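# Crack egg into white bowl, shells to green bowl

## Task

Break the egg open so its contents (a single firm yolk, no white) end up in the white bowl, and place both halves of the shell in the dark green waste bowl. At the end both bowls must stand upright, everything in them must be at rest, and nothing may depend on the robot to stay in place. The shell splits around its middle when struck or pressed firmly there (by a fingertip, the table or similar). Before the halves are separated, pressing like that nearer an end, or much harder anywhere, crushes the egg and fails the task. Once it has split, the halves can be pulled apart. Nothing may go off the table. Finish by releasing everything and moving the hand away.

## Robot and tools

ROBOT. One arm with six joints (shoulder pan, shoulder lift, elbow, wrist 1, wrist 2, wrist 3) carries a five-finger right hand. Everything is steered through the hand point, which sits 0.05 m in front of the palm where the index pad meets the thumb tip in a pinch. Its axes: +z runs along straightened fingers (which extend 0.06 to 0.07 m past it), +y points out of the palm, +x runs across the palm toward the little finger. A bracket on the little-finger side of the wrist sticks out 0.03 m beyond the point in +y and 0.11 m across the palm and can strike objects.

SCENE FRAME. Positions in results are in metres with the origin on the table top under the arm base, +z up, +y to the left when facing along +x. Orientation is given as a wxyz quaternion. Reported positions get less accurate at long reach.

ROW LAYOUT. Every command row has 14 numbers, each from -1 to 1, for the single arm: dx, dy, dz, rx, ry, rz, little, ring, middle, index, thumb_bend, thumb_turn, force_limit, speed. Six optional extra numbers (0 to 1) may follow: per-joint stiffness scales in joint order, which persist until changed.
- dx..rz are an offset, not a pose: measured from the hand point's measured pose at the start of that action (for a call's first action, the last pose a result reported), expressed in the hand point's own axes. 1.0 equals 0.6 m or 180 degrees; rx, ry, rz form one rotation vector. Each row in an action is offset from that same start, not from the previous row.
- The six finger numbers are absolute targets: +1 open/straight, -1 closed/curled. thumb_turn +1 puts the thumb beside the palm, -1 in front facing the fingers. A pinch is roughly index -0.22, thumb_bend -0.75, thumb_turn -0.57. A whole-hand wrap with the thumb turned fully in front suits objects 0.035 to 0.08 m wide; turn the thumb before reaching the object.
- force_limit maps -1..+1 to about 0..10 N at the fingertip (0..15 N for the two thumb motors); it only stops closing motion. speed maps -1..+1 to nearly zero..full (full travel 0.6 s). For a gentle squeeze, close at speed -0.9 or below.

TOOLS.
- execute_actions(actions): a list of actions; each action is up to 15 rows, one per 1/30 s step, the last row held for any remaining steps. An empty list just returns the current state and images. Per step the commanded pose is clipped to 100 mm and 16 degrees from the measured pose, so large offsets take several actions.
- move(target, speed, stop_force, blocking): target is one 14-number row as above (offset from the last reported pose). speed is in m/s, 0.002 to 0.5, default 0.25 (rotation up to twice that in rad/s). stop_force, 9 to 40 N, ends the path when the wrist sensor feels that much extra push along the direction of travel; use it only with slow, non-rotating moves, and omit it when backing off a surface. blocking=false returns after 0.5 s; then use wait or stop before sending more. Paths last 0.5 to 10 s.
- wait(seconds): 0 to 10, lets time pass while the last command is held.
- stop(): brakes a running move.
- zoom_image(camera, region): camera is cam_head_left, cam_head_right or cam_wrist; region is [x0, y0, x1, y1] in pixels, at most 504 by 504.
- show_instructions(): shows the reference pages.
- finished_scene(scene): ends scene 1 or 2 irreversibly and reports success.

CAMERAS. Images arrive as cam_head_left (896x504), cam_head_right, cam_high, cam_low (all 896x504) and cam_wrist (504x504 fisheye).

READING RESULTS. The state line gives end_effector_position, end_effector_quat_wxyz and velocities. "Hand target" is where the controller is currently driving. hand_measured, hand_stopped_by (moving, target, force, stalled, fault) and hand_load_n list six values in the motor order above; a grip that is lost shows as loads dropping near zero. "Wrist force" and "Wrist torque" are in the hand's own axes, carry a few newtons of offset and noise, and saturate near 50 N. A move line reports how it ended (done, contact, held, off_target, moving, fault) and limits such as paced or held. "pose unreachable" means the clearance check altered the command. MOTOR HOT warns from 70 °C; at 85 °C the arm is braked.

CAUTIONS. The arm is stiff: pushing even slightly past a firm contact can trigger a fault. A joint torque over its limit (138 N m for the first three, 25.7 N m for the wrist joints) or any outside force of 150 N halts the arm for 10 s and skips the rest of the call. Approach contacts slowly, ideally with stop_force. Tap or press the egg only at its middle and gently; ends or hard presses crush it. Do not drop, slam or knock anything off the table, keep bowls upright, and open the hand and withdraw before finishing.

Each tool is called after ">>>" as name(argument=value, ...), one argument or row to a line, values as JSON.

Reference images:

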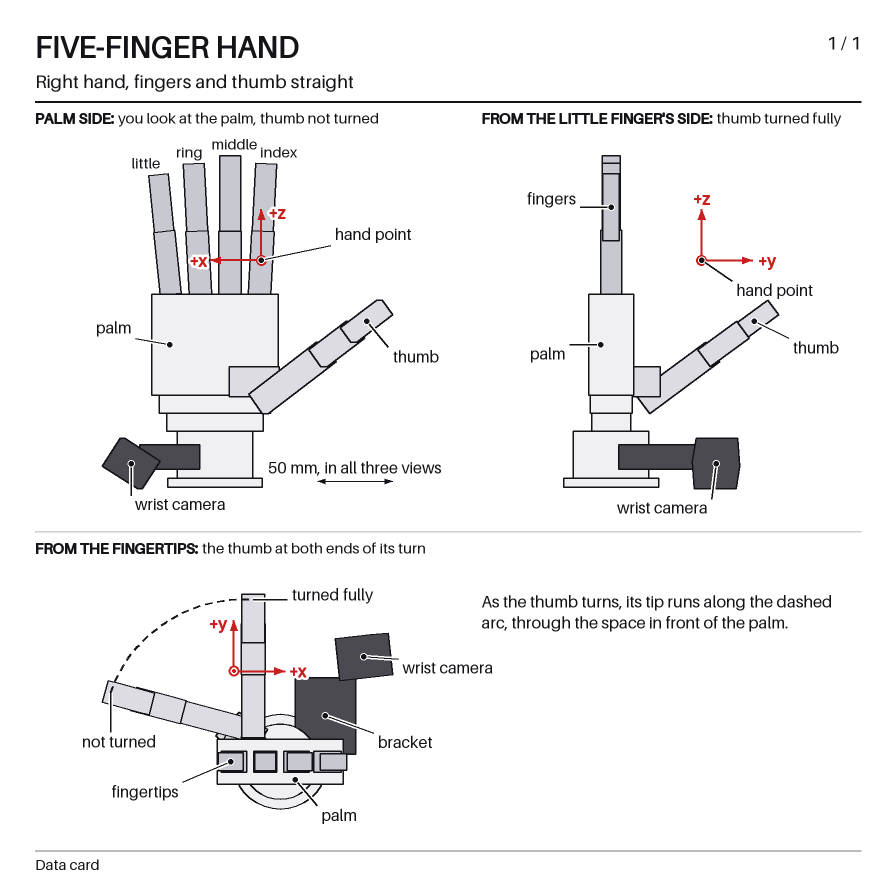

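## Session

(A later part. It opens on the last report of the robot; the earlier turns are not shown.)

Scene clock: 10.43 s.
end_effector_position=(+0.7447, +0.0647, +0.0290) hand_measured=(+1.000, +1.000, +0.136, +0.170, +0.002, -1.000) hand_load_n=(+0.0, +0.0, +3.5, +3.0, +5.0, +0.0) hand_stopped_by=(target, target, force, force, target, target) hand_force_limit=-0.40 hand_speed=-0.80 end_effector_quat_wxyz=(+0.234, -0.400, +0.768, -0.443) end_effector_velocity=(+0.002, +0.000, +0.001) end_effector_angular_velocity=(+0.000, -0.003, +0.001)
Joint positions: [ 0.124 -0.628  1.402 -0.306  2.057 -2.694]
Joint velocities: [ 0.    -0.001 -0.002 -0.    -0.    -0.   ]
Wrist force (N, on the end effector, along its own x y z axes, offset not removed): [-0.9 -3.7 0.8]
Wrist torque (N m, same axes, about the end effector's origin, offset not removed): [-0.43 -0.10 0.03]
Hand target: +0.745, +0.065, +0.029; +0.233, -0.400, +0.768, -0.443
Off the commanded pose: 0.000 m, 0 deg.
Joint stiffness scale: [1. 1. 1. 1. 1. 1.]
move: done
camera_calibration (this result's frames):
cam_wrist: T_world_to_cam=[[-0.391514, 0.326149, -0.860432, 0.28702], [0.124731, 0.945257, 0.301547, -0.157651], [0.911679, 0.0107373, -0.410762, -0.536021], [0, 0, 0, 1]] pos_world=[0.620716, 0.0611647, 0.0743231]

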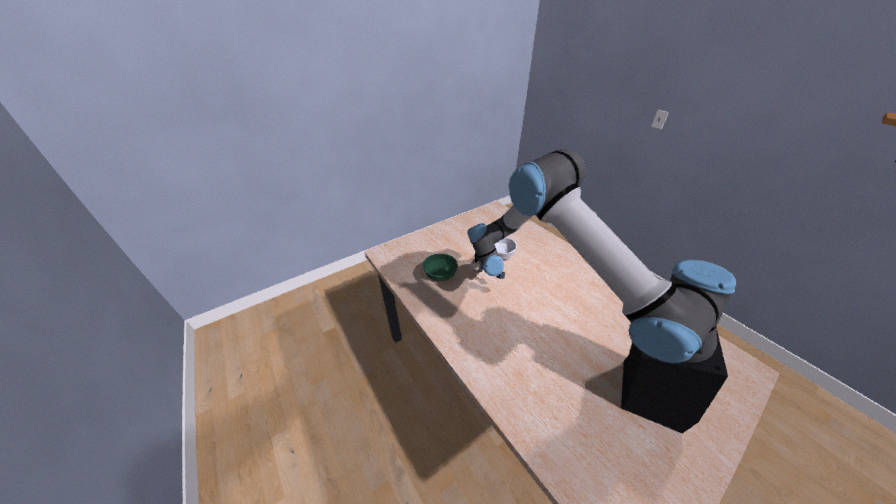

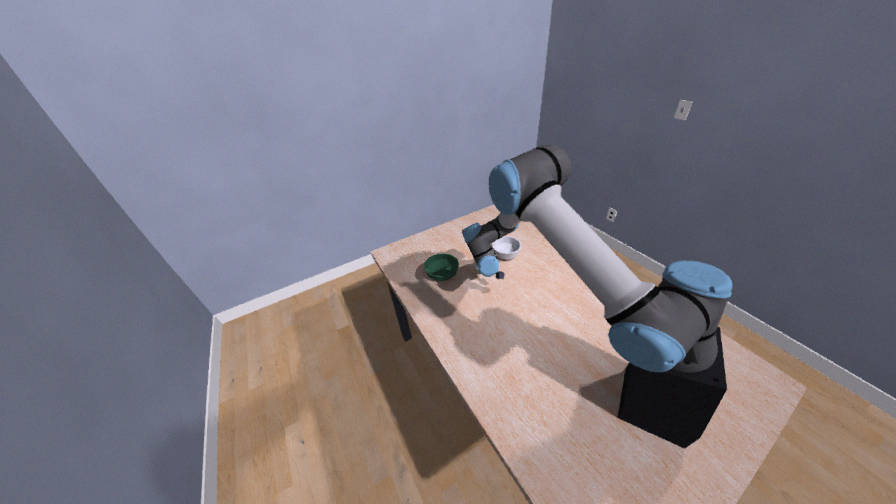

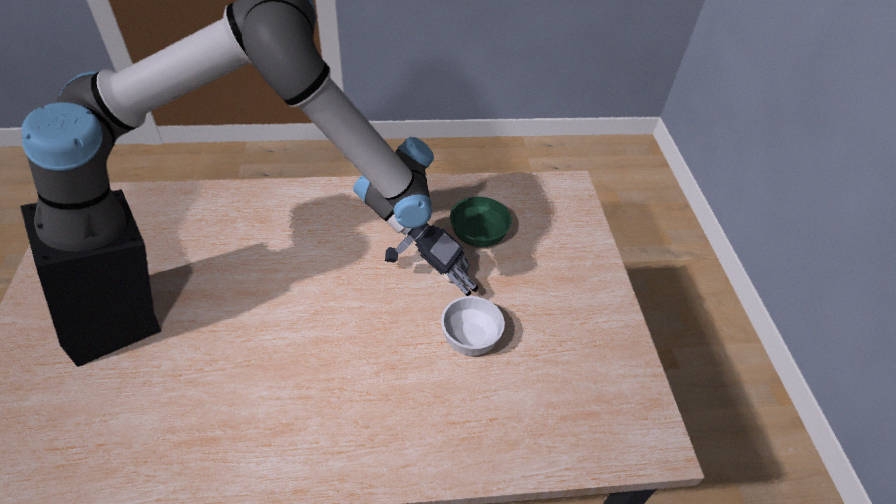

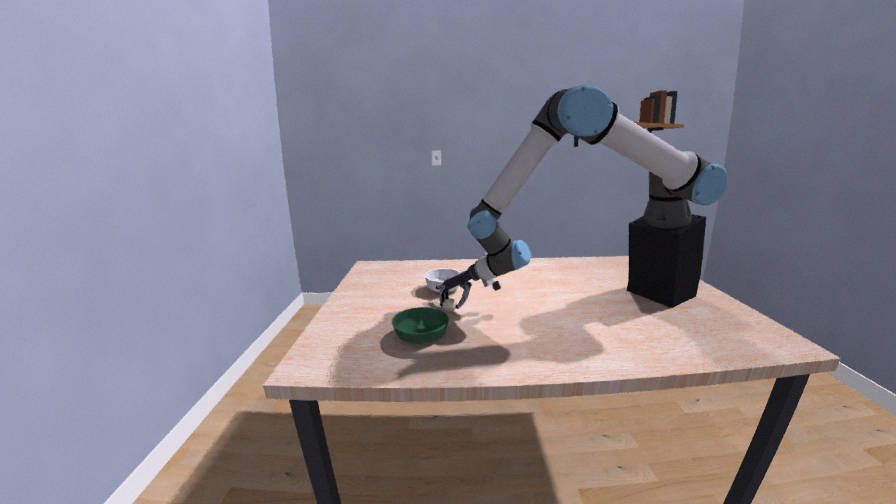

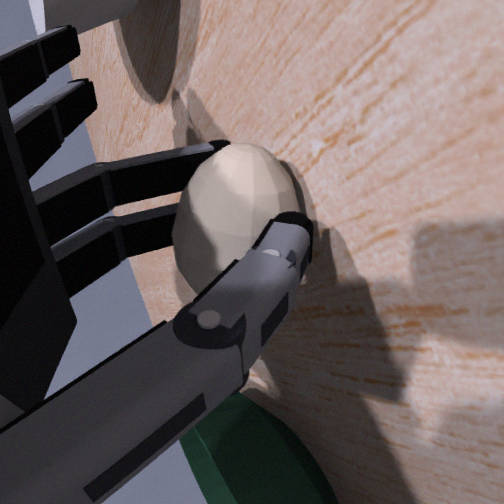

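>>> move(
  target=[0,-0.115,-0.067,0,0,0,1,1,-0.4,-0.4,0,-1,-0.4,-0.8],
  speed=0.1,
)

>>> zoom_image(
  camera="cam_low",
  region=[410, 240, 490, 300],
)

>>> zoom_image(
  camera="cam_high",
  region=[400, 200, 500, 300],
)

Scene clock: 12.03 s.
end_effector_position=(+0.7453, +0.0660, +0.1081) hand_measured=(+1.000, +1.000, +0.136, +0.170, +0.002, -1.000) hand_load_n=(+0.0, +0.0, +3.5, +2.5, +5.5, +0.0) hand_stopped_by=(target, target, force, force, target, target) hand_force_limit=-0.40 hand_speed=-0.80 end_effector_quat_wxyz=(+0.235, -0.399, +0.767, -0.443) end_effector_velocity=(-0.003, -0.001, -0.001) end_effector_angular_velocity=(+0.000, +0.009, -0.001)
Joint positions: [ 0.113 -0.78   1.46  -0.216  2.046 -2.7  ]
Joint velocities: [-0.001 -0.002  0.003  0.008 -0.001  0.   ]
Wrist force (N, on the end effector, along its own x y z axes, offset not removed): [0.3 -1.3 -0.4]
Wrist torque (N m, same axes, about the end effector's origin, offset not removed): [-0.28 -0.05 0.08]
Hand target: +0.744, +0.065, +0.109; +0.234, -0.400, +0.768, -0.443
Off the commanded pose: 0.002 m, 0 deg.
Joint stiffness scale: [1. 1. 1. 1. 1. 1.]
move: done
camera_calibration (this result's frames):
cam_wrist: T_world_to_cam=[[-0.39014, 0.325859, -0.861166, 0.353913], [0.123122, 0.945345, 0.301933, -0.18165], [0.912487, 0.0117678, -0.408938, -0.504935], [0, 0, 0, 1]] pos_world=[0.621187, 0.0623379, 0.153137]

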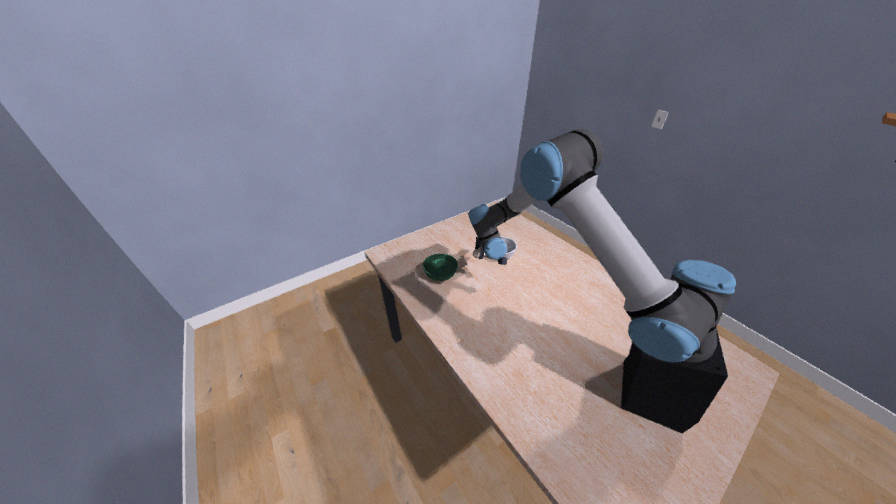

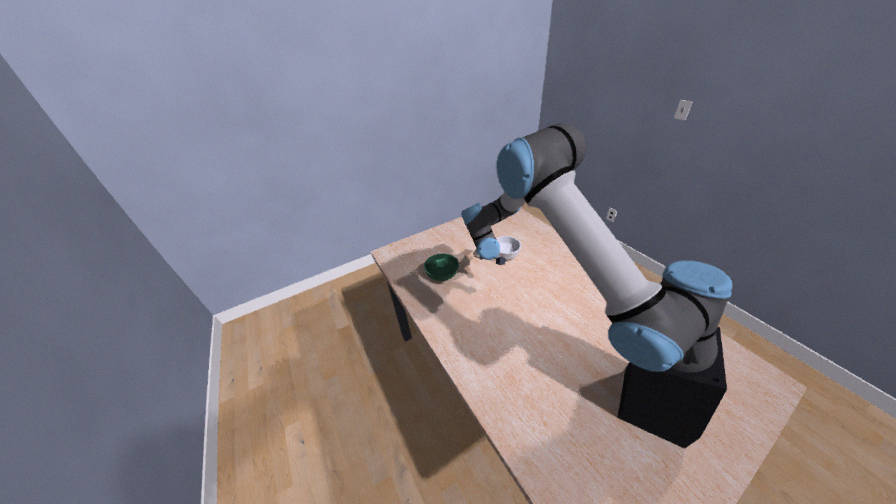

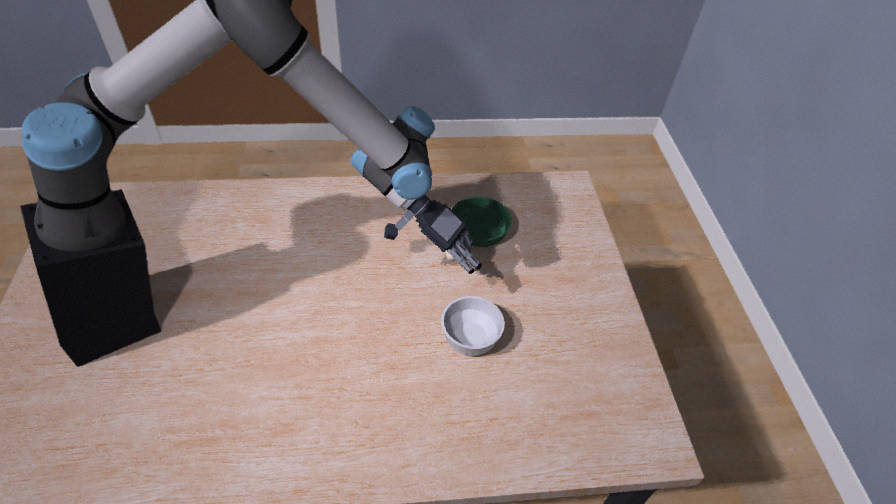

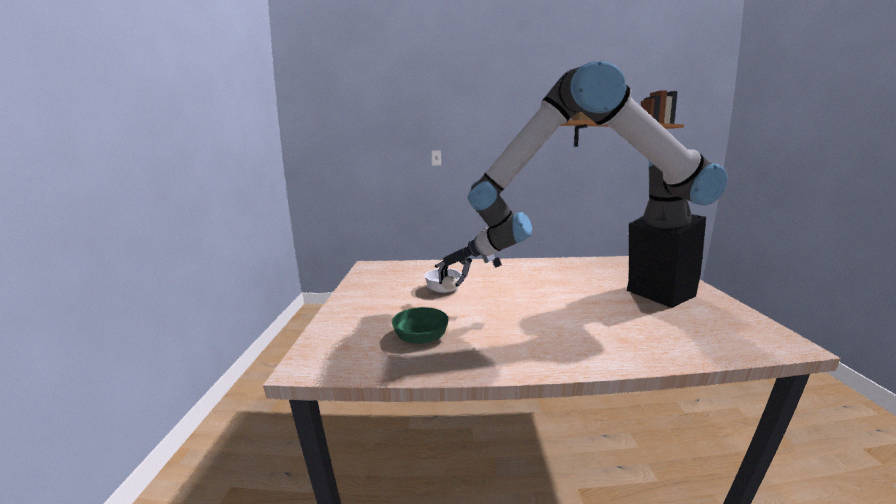

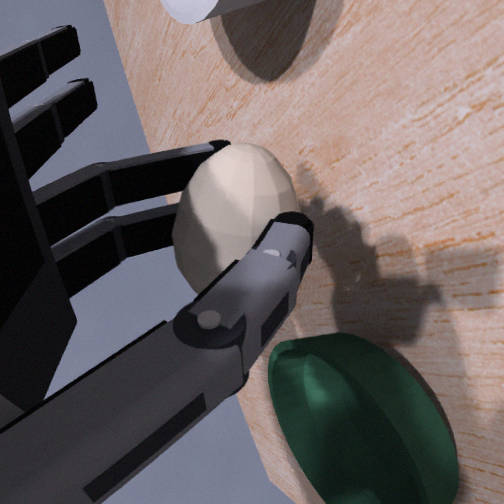

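Region (410, 240, 490, 300) of cam_low's 896x504 image, scaled by 6.300, with more detail than that image has; it fills the top 378 rows of this view, and the rest is white.

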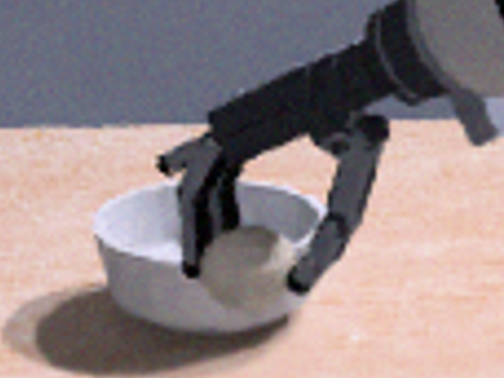

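Region (400, 200, 500, 300) of cam_high's 896x504 image, scaled by 5.040, with more detail than that image has.

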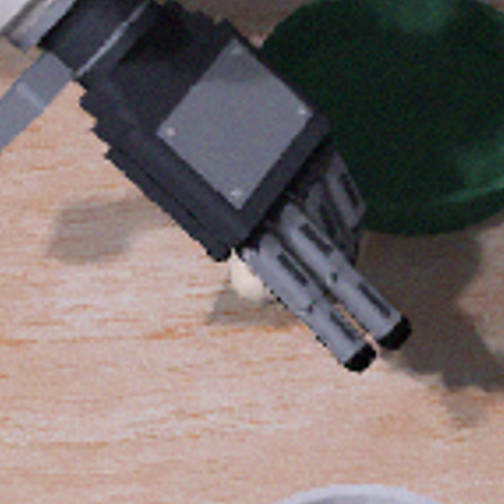

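>>> move(
  target=[0.2075,-0.093,0.161,0,0.12,0.069,1,1,-0.4,-0.4,0,-1,-0.4,-0.8],
  speed=0.15,
)

>>> zoom_image(
  camera="cam_low",
  region=[410, 220, 490, 295],
)

Scene clock: 14.23 s.
end_effector_position=(+0.7653, -0.0976, +0.1074) hand_measured=(+1.000, +1.000, +0.136, +0.170, +0.002, -1.000) hand_load_n=(+0.0, +0.0, +3.0, +2.5, +5.5, +0.0) hand_stopped_by=(target, target, force, force, target, target) hand_force_limit=-0.40 hand_speed=-0.80 end_effector_quat_wxyz=(+0.134, -0.227, +0.836, -0.482) end_effector_velocity=(-0.001, -0.002, -0.001) end_effector_angular_velocity=(+0.002, +0.009, -0.017)
Joint positions: [-0.049 -0.633  1.183  0.094  2.223 -2.458]
Joint velocities: [ 0.     0.01  -0.02   0.031  0.01   0.016]
Wrist force (N, on the end effector, along its own x y z axes, offset not removed): [-2.3 -0.4 -1.6]
Wrist torque (N m, same axes, about the end effector's origin, offset not removed): [-0.04 0.33 -0.20]
Hand target: +0.766, -0.100, +0.108; +0.133, -0.225, +0.836, -0.483
Off the commanded pose: 0.002 m, 0 deg.
Joint stiffness scale: [1. 1. 1. 1. 1. 1.]
move: done
camera_calibration (this result's frames):
cam_wrist: T_world_to_cam=[[-0.220424, 0.461084, -0.859543, 0.297628], [0.506047, 0.807403, 0.303343, -0.335919], [0.833865, -0.368105, -0.411301, -0.498186], [0, 0, 0, 1]] pos_world=[0.651014, -0.0493945, 0.152819]

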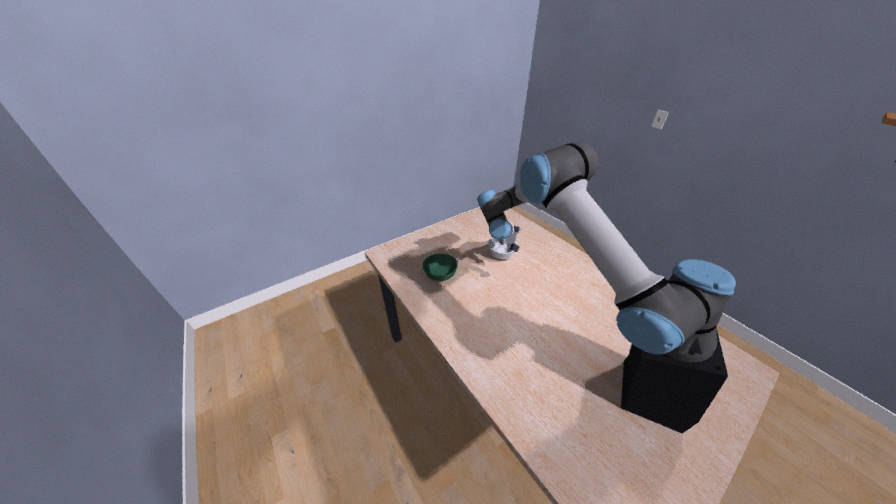

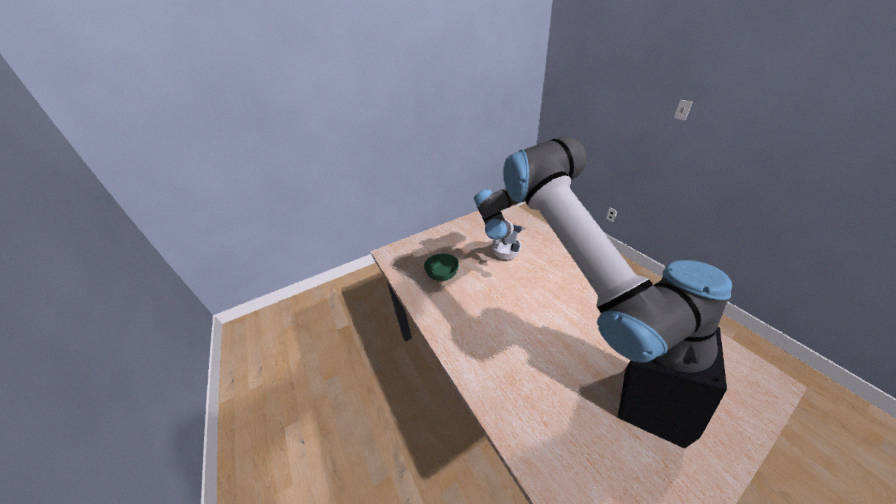

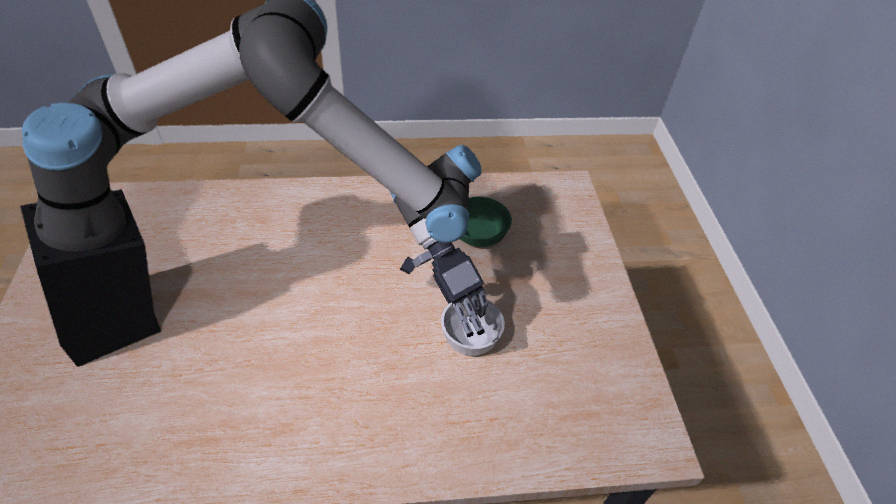

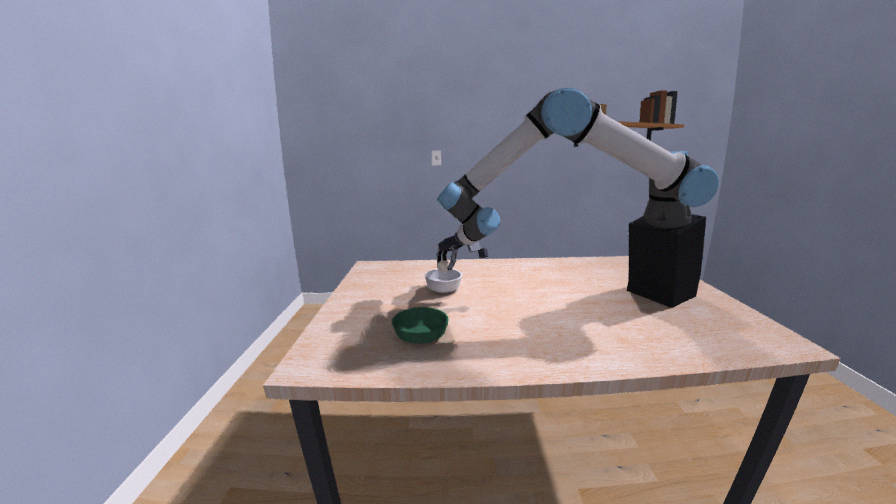

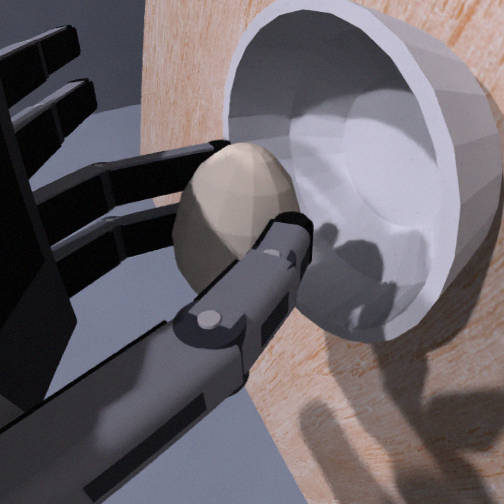

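Region (410, 220, 490, 295) of cam_low's 896x504 image, scaled by 6.300, with more detail than that image has; it fills the top 472 rows of this view, and the rest is white.

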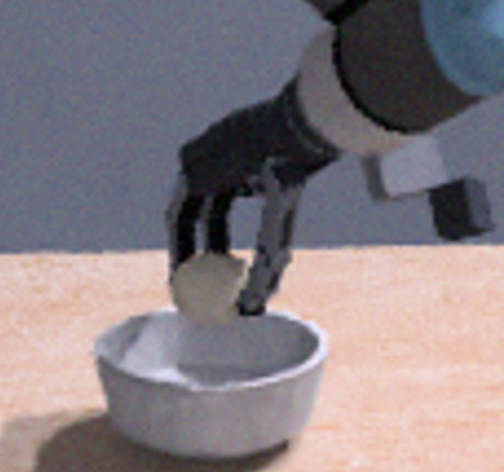

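>>> move(
  target=[0.014,0.0545,0.029,0,0,0,1,1,-0.4,-0.4,0,-1,-0.4,-0.8],
  speed=0.05,
)

>>> move(
  target=[0,0,0,0,0,0,1,1,-0.1,-0.1,0,-1,0.2,-0.9],
)

Scene clock: 15.63 s.
end_effector_position=(+0.7591, -0.1015, +0.0725) hand_measured=(+1.000, +1.000, +0.136, +0.170, +0.002, -1.000) hand_load_n=(+0.0, +0.0, +3.0, +2.5, +5.5, +0.0) hand_stopped_by=(target, target, force, force, target, target) hand_force_limit=-0.40 hand_speed=-0.80 end_effector_quat_wxyz=(+0.135, -0.226, +0.835, -0.482) end_effector_velocity=(+0.002, -0.000, +0.000) end_effector_angular_velocity=(-0.002, -0.006, +0.001)
Joint positions: [-0.049 -0.583  1.189  0.036  2.224 -2.457]
Joint velocities: [-0.     0.001 -0.    -0.008  0.001 -0.002]
Wrist force (N, on the end effector, along its own x y z axes, offset not removed): [1.0 0.2 -0.2]
Wrist torque (N m, same axes, about the end effector's origin, offset not removed): [0.03 -0.23 0.07]
Hand target: +0.758, -0.101, +0.070; +0.134, -0.227, +0.836, -0.482
Off the commanded pose: 0.003 m, 0 deg.
Joint stiffness scale: [1. 1. 1. 1. 1. 1.]
move: done
camera_calibration (this result's frames):
cam_wrist: T_world_to_cam=[[-0.21732, 0.461065, -0.860344, 0.26573], [0.505981, 0.806954, 0.304644, -0.319156], [0.834719, -0.369112, -0.408657, -0.50972], [0, 0, 0, 1]] pos_world=[0.644708, -0.0531187, 0.117547]

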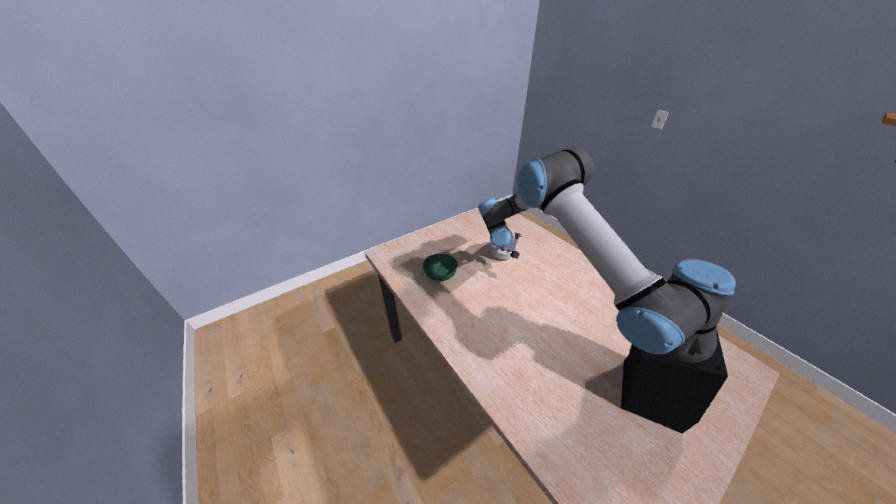

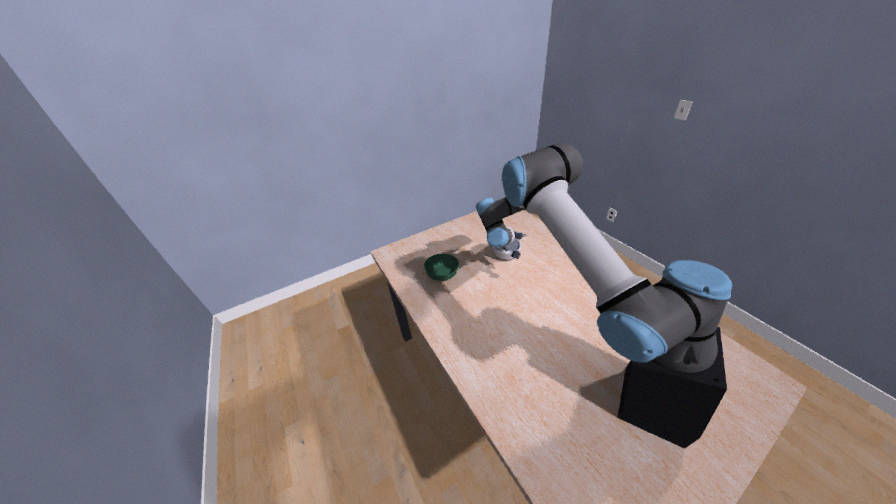

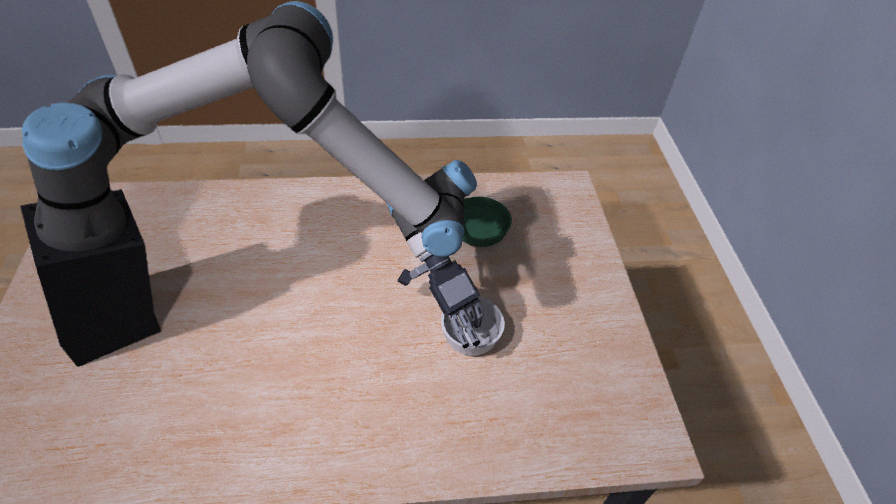

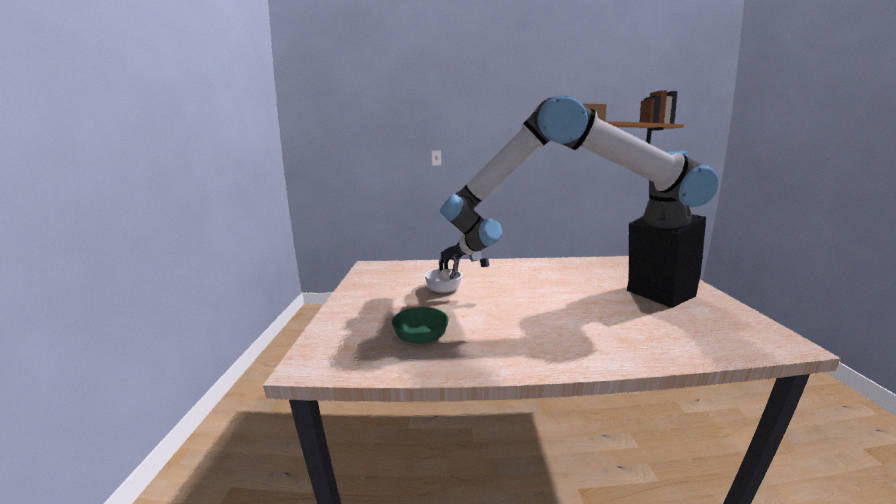

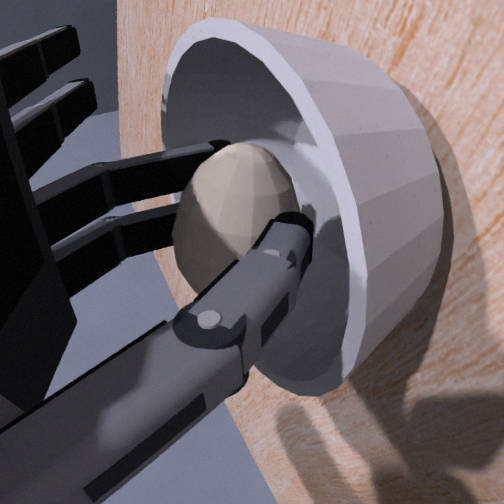

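Scene clock: 16.13 s.
end_effector_position=(+0.7591, -0.1015, +0.0726) hand_measured=(+1.000, +1.000, +0.116, +0.144, +0.006, -1.000) hand_load_n=(+0.0, +0.0, +5.5, +7.5, +12.0, -0.5) hand_stopped_by=(target, target, force, force, target, target) hand_force_limit=0.20 hand_speed=-0.90 end_effector_quat_wxyz=(+0.136, -0.226, +0.835, -0.482) end_effector_velocity=(-0.000, -0.000, -0.000) end_effector_angular_velocity=(-0.001, +0.001, -0.000)
Joint positions: [-0.049 -0.583  1.189  0.036  2.224 -2.457]
Joint velocities: [-0.     0.     0.     0.     0.001 -0.   ]
Wrist force (N, on the end effector, along its own x y z axes, offset not removed): [-2.5 -2.1 -0.6]
Wrist torque (N m, same axes, about the end effector's origin, offset not removed): [-0.30 0.27 -0.19]
Hand target: +0.759, -0.101, +0.073; +0.135, -0.226, +0.835, -0.482
Off the commanded pose: 0.000 m, 0 deg.
Joint stiffness scale: [1. 1. 1. 1. 1. 1.]
move: done
camera_calibration (this result's frames):
cam_wrist: T_world_to_cam=[[-0.21706, 0.461011, -0.860438, 0.265577], [0.505842, 0.806994, 0.304769, -0.319099], [0.834871, -0.369093, -0.408365, -0.509922], [0, 0, 0, 1]] pos_world=[0.644778, -0.0531313, 0.11753]

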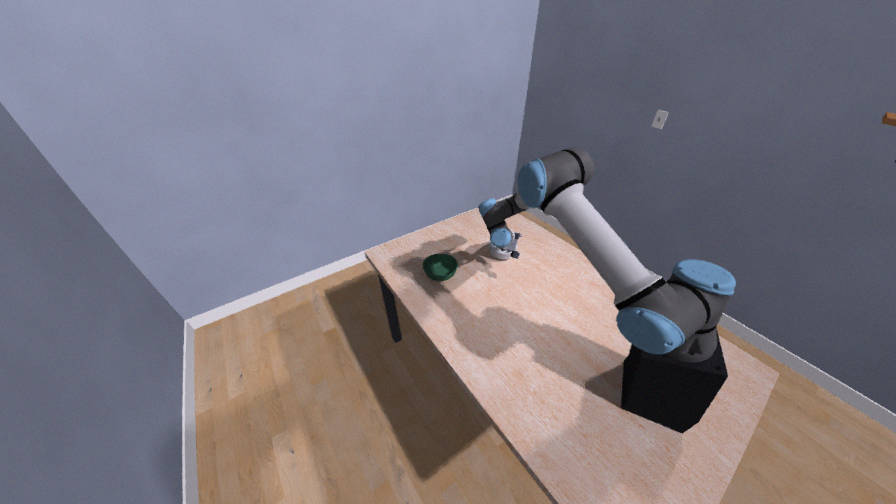

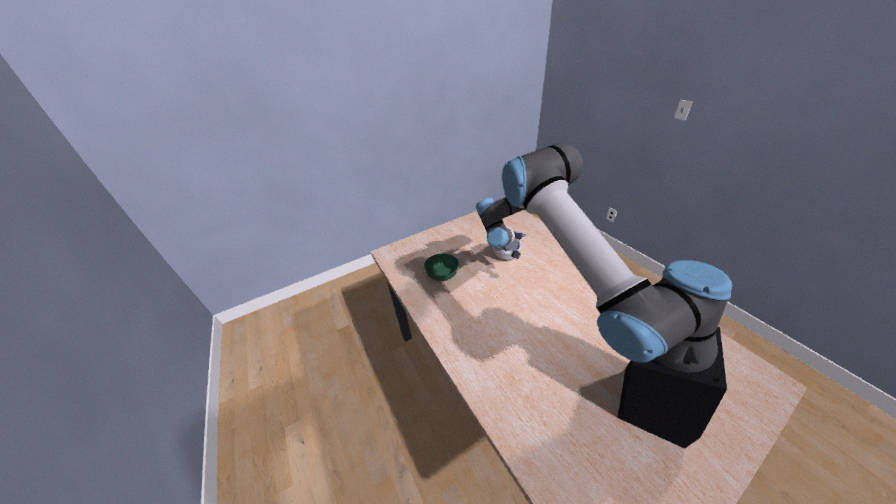

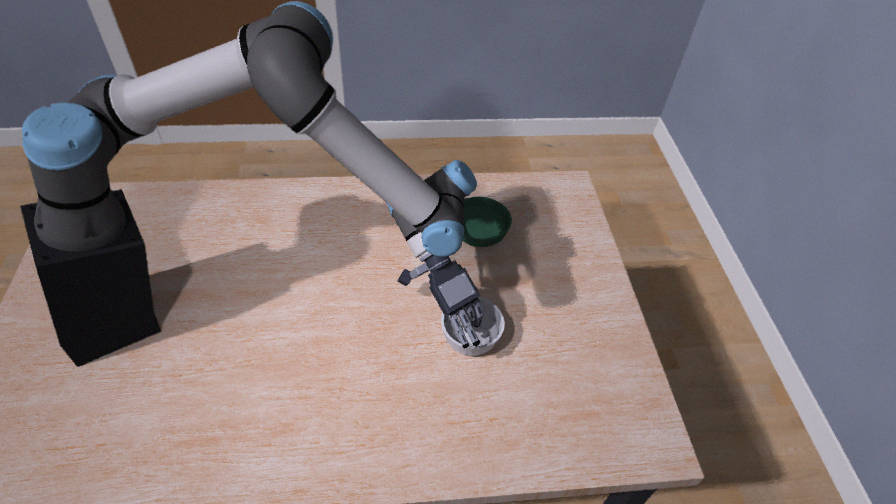

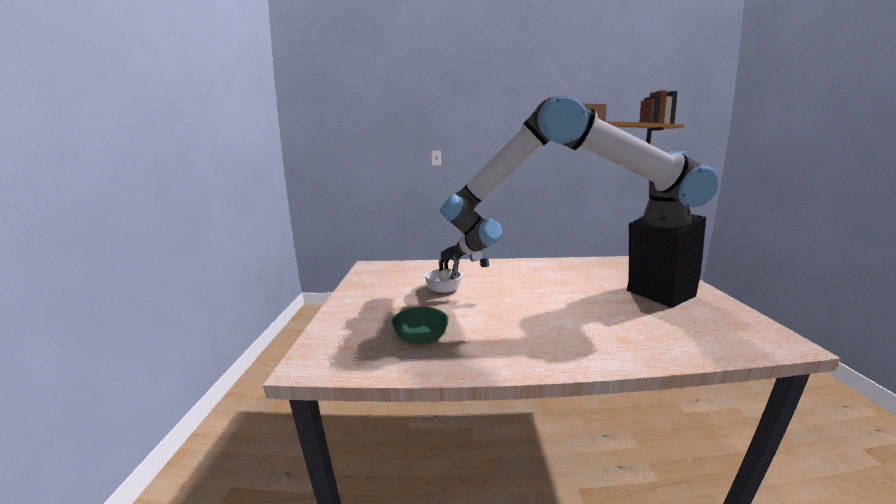

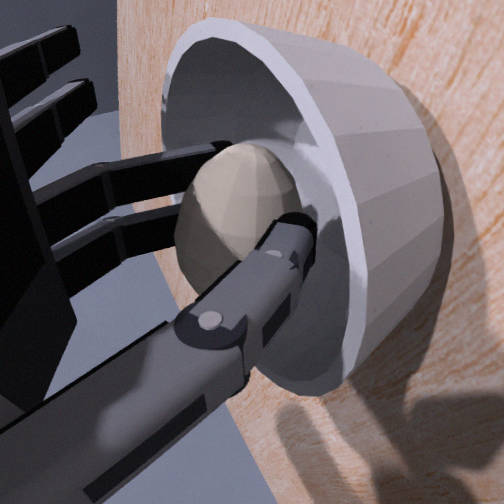

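Go to max.

>>> move(
  target=[0,0,0,0,0,0,1,1,0.0,0.0,0,-1,1,-0.9],
)

Scene clock: 16.97 s.
end_effector_position=(+0.7591, -0.1015, +0.0726) hand_measured=(+1.000, +1.000, +0.092, +0.124, +0.010, -1.000) hand_load_n=(+0.0, +0.0, +10.5, +9.5, +18.5, +0.0) hand_stopped_by=(target, target, force, force, target, target) hand_force_limit=1.00 hand_speed=-0.90 end_effector_quat_wxyz=(+0.136, -0.226, +0.835, -0.482) end_effector_velocity=(-0.000, +0.000, -0.001) end_effector_angular_velocity=(+0.001, +0.001, +0.001)
Joint positions: [-0.049 -0.583  1.189  0.036  2.224 -2.457]
Joint velocities: [-0.     0.     0.     0.    -0.001 -0.   ]
Wrist force (N, on the end effector, along its own x y z axes, offset not removed): [-1.7 0.1 1.3]
Wrist torque (N m, same axes, about the end effector's origin, offset not removed): [-0.22 0.15 -0.16]
Hand target: +0.759, -0.101, +0.073; +0.136, -0.226, +0.835, -0.482
Off the commanded pose: 0.000 m, 0 deg.
Joint stiffness scale: [1. 1. 1. 1. 1. 1.]
move: done
camera_calibration (this result's frames):
cam_wrist: T_world_to_cam=[[-0.21706, 0.461011, -0.860438, 0.265577], [0.505842, 0.806994, 0.304769, -0.319099], [0.834871, -0.369093, -0.408365, -0.509922], [0, 0, 0, 1]] pos_world=[0.644779, -0.0531312, 0.11753]

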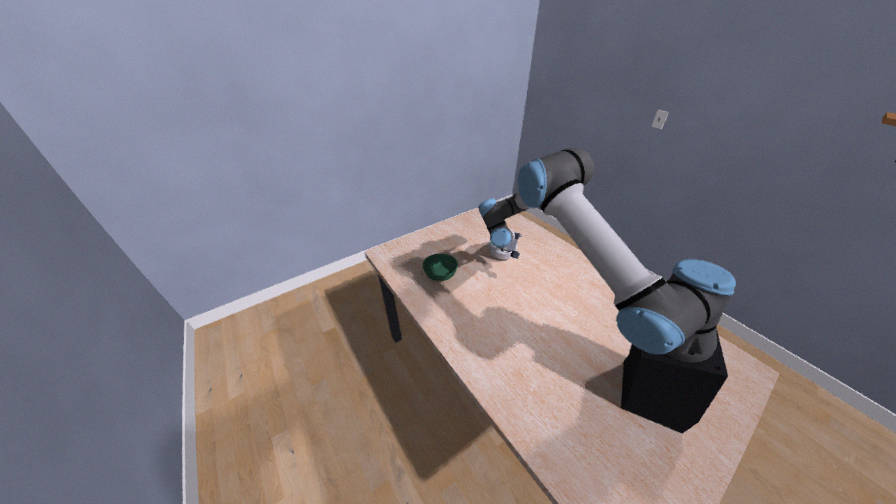

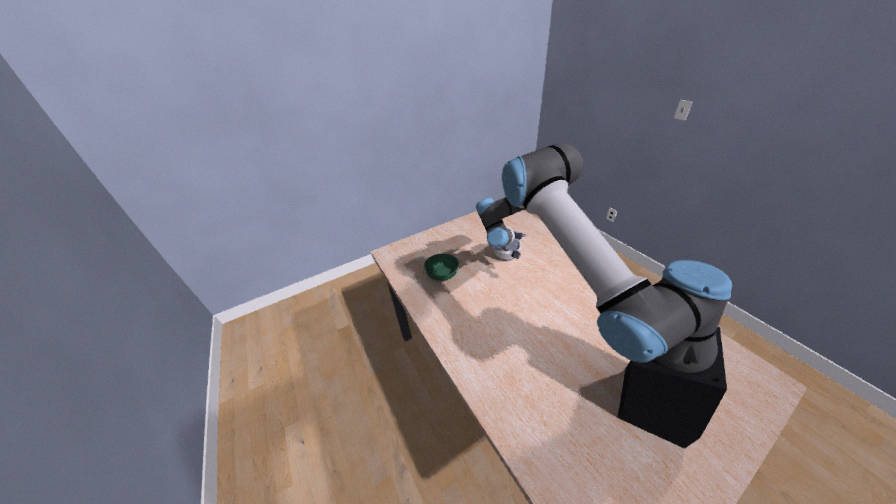

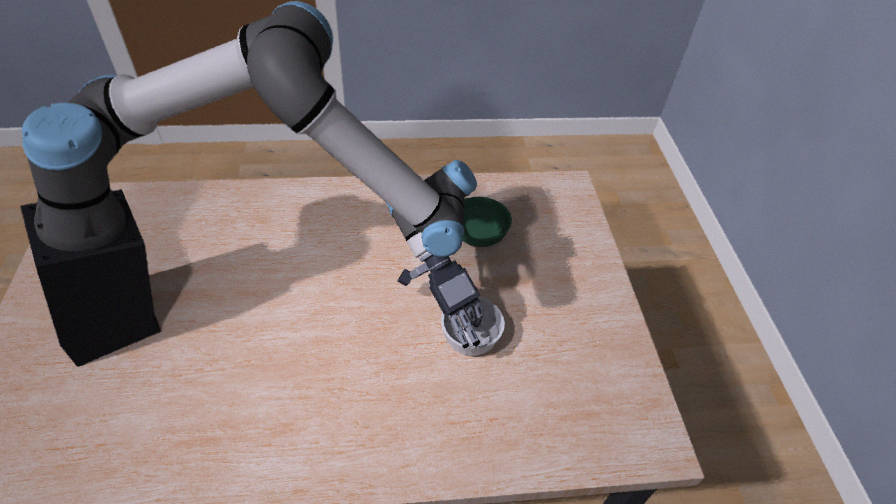

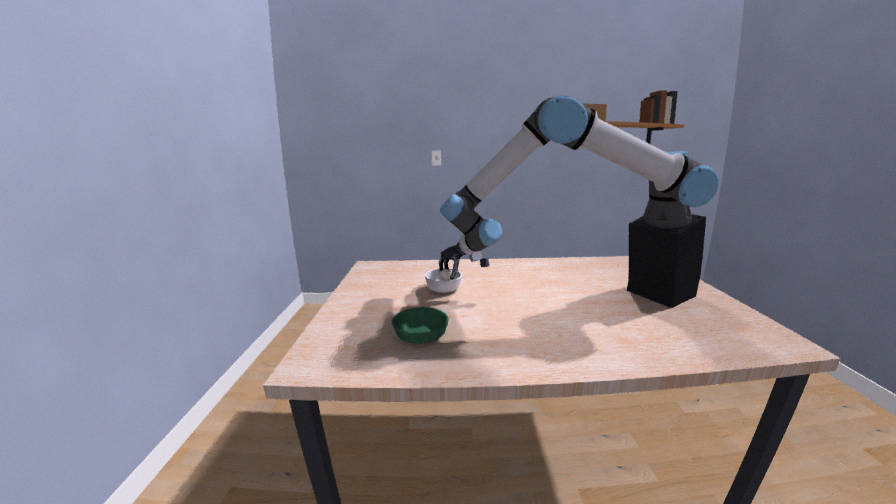

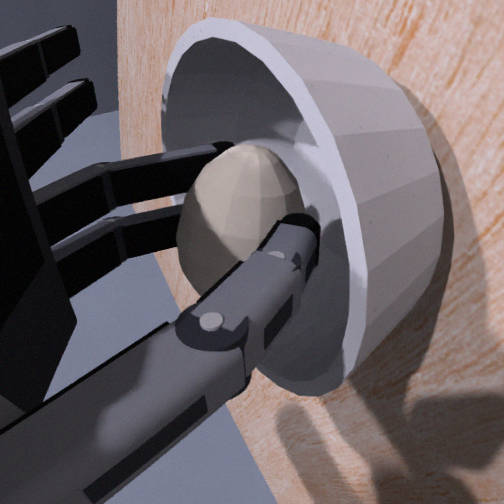

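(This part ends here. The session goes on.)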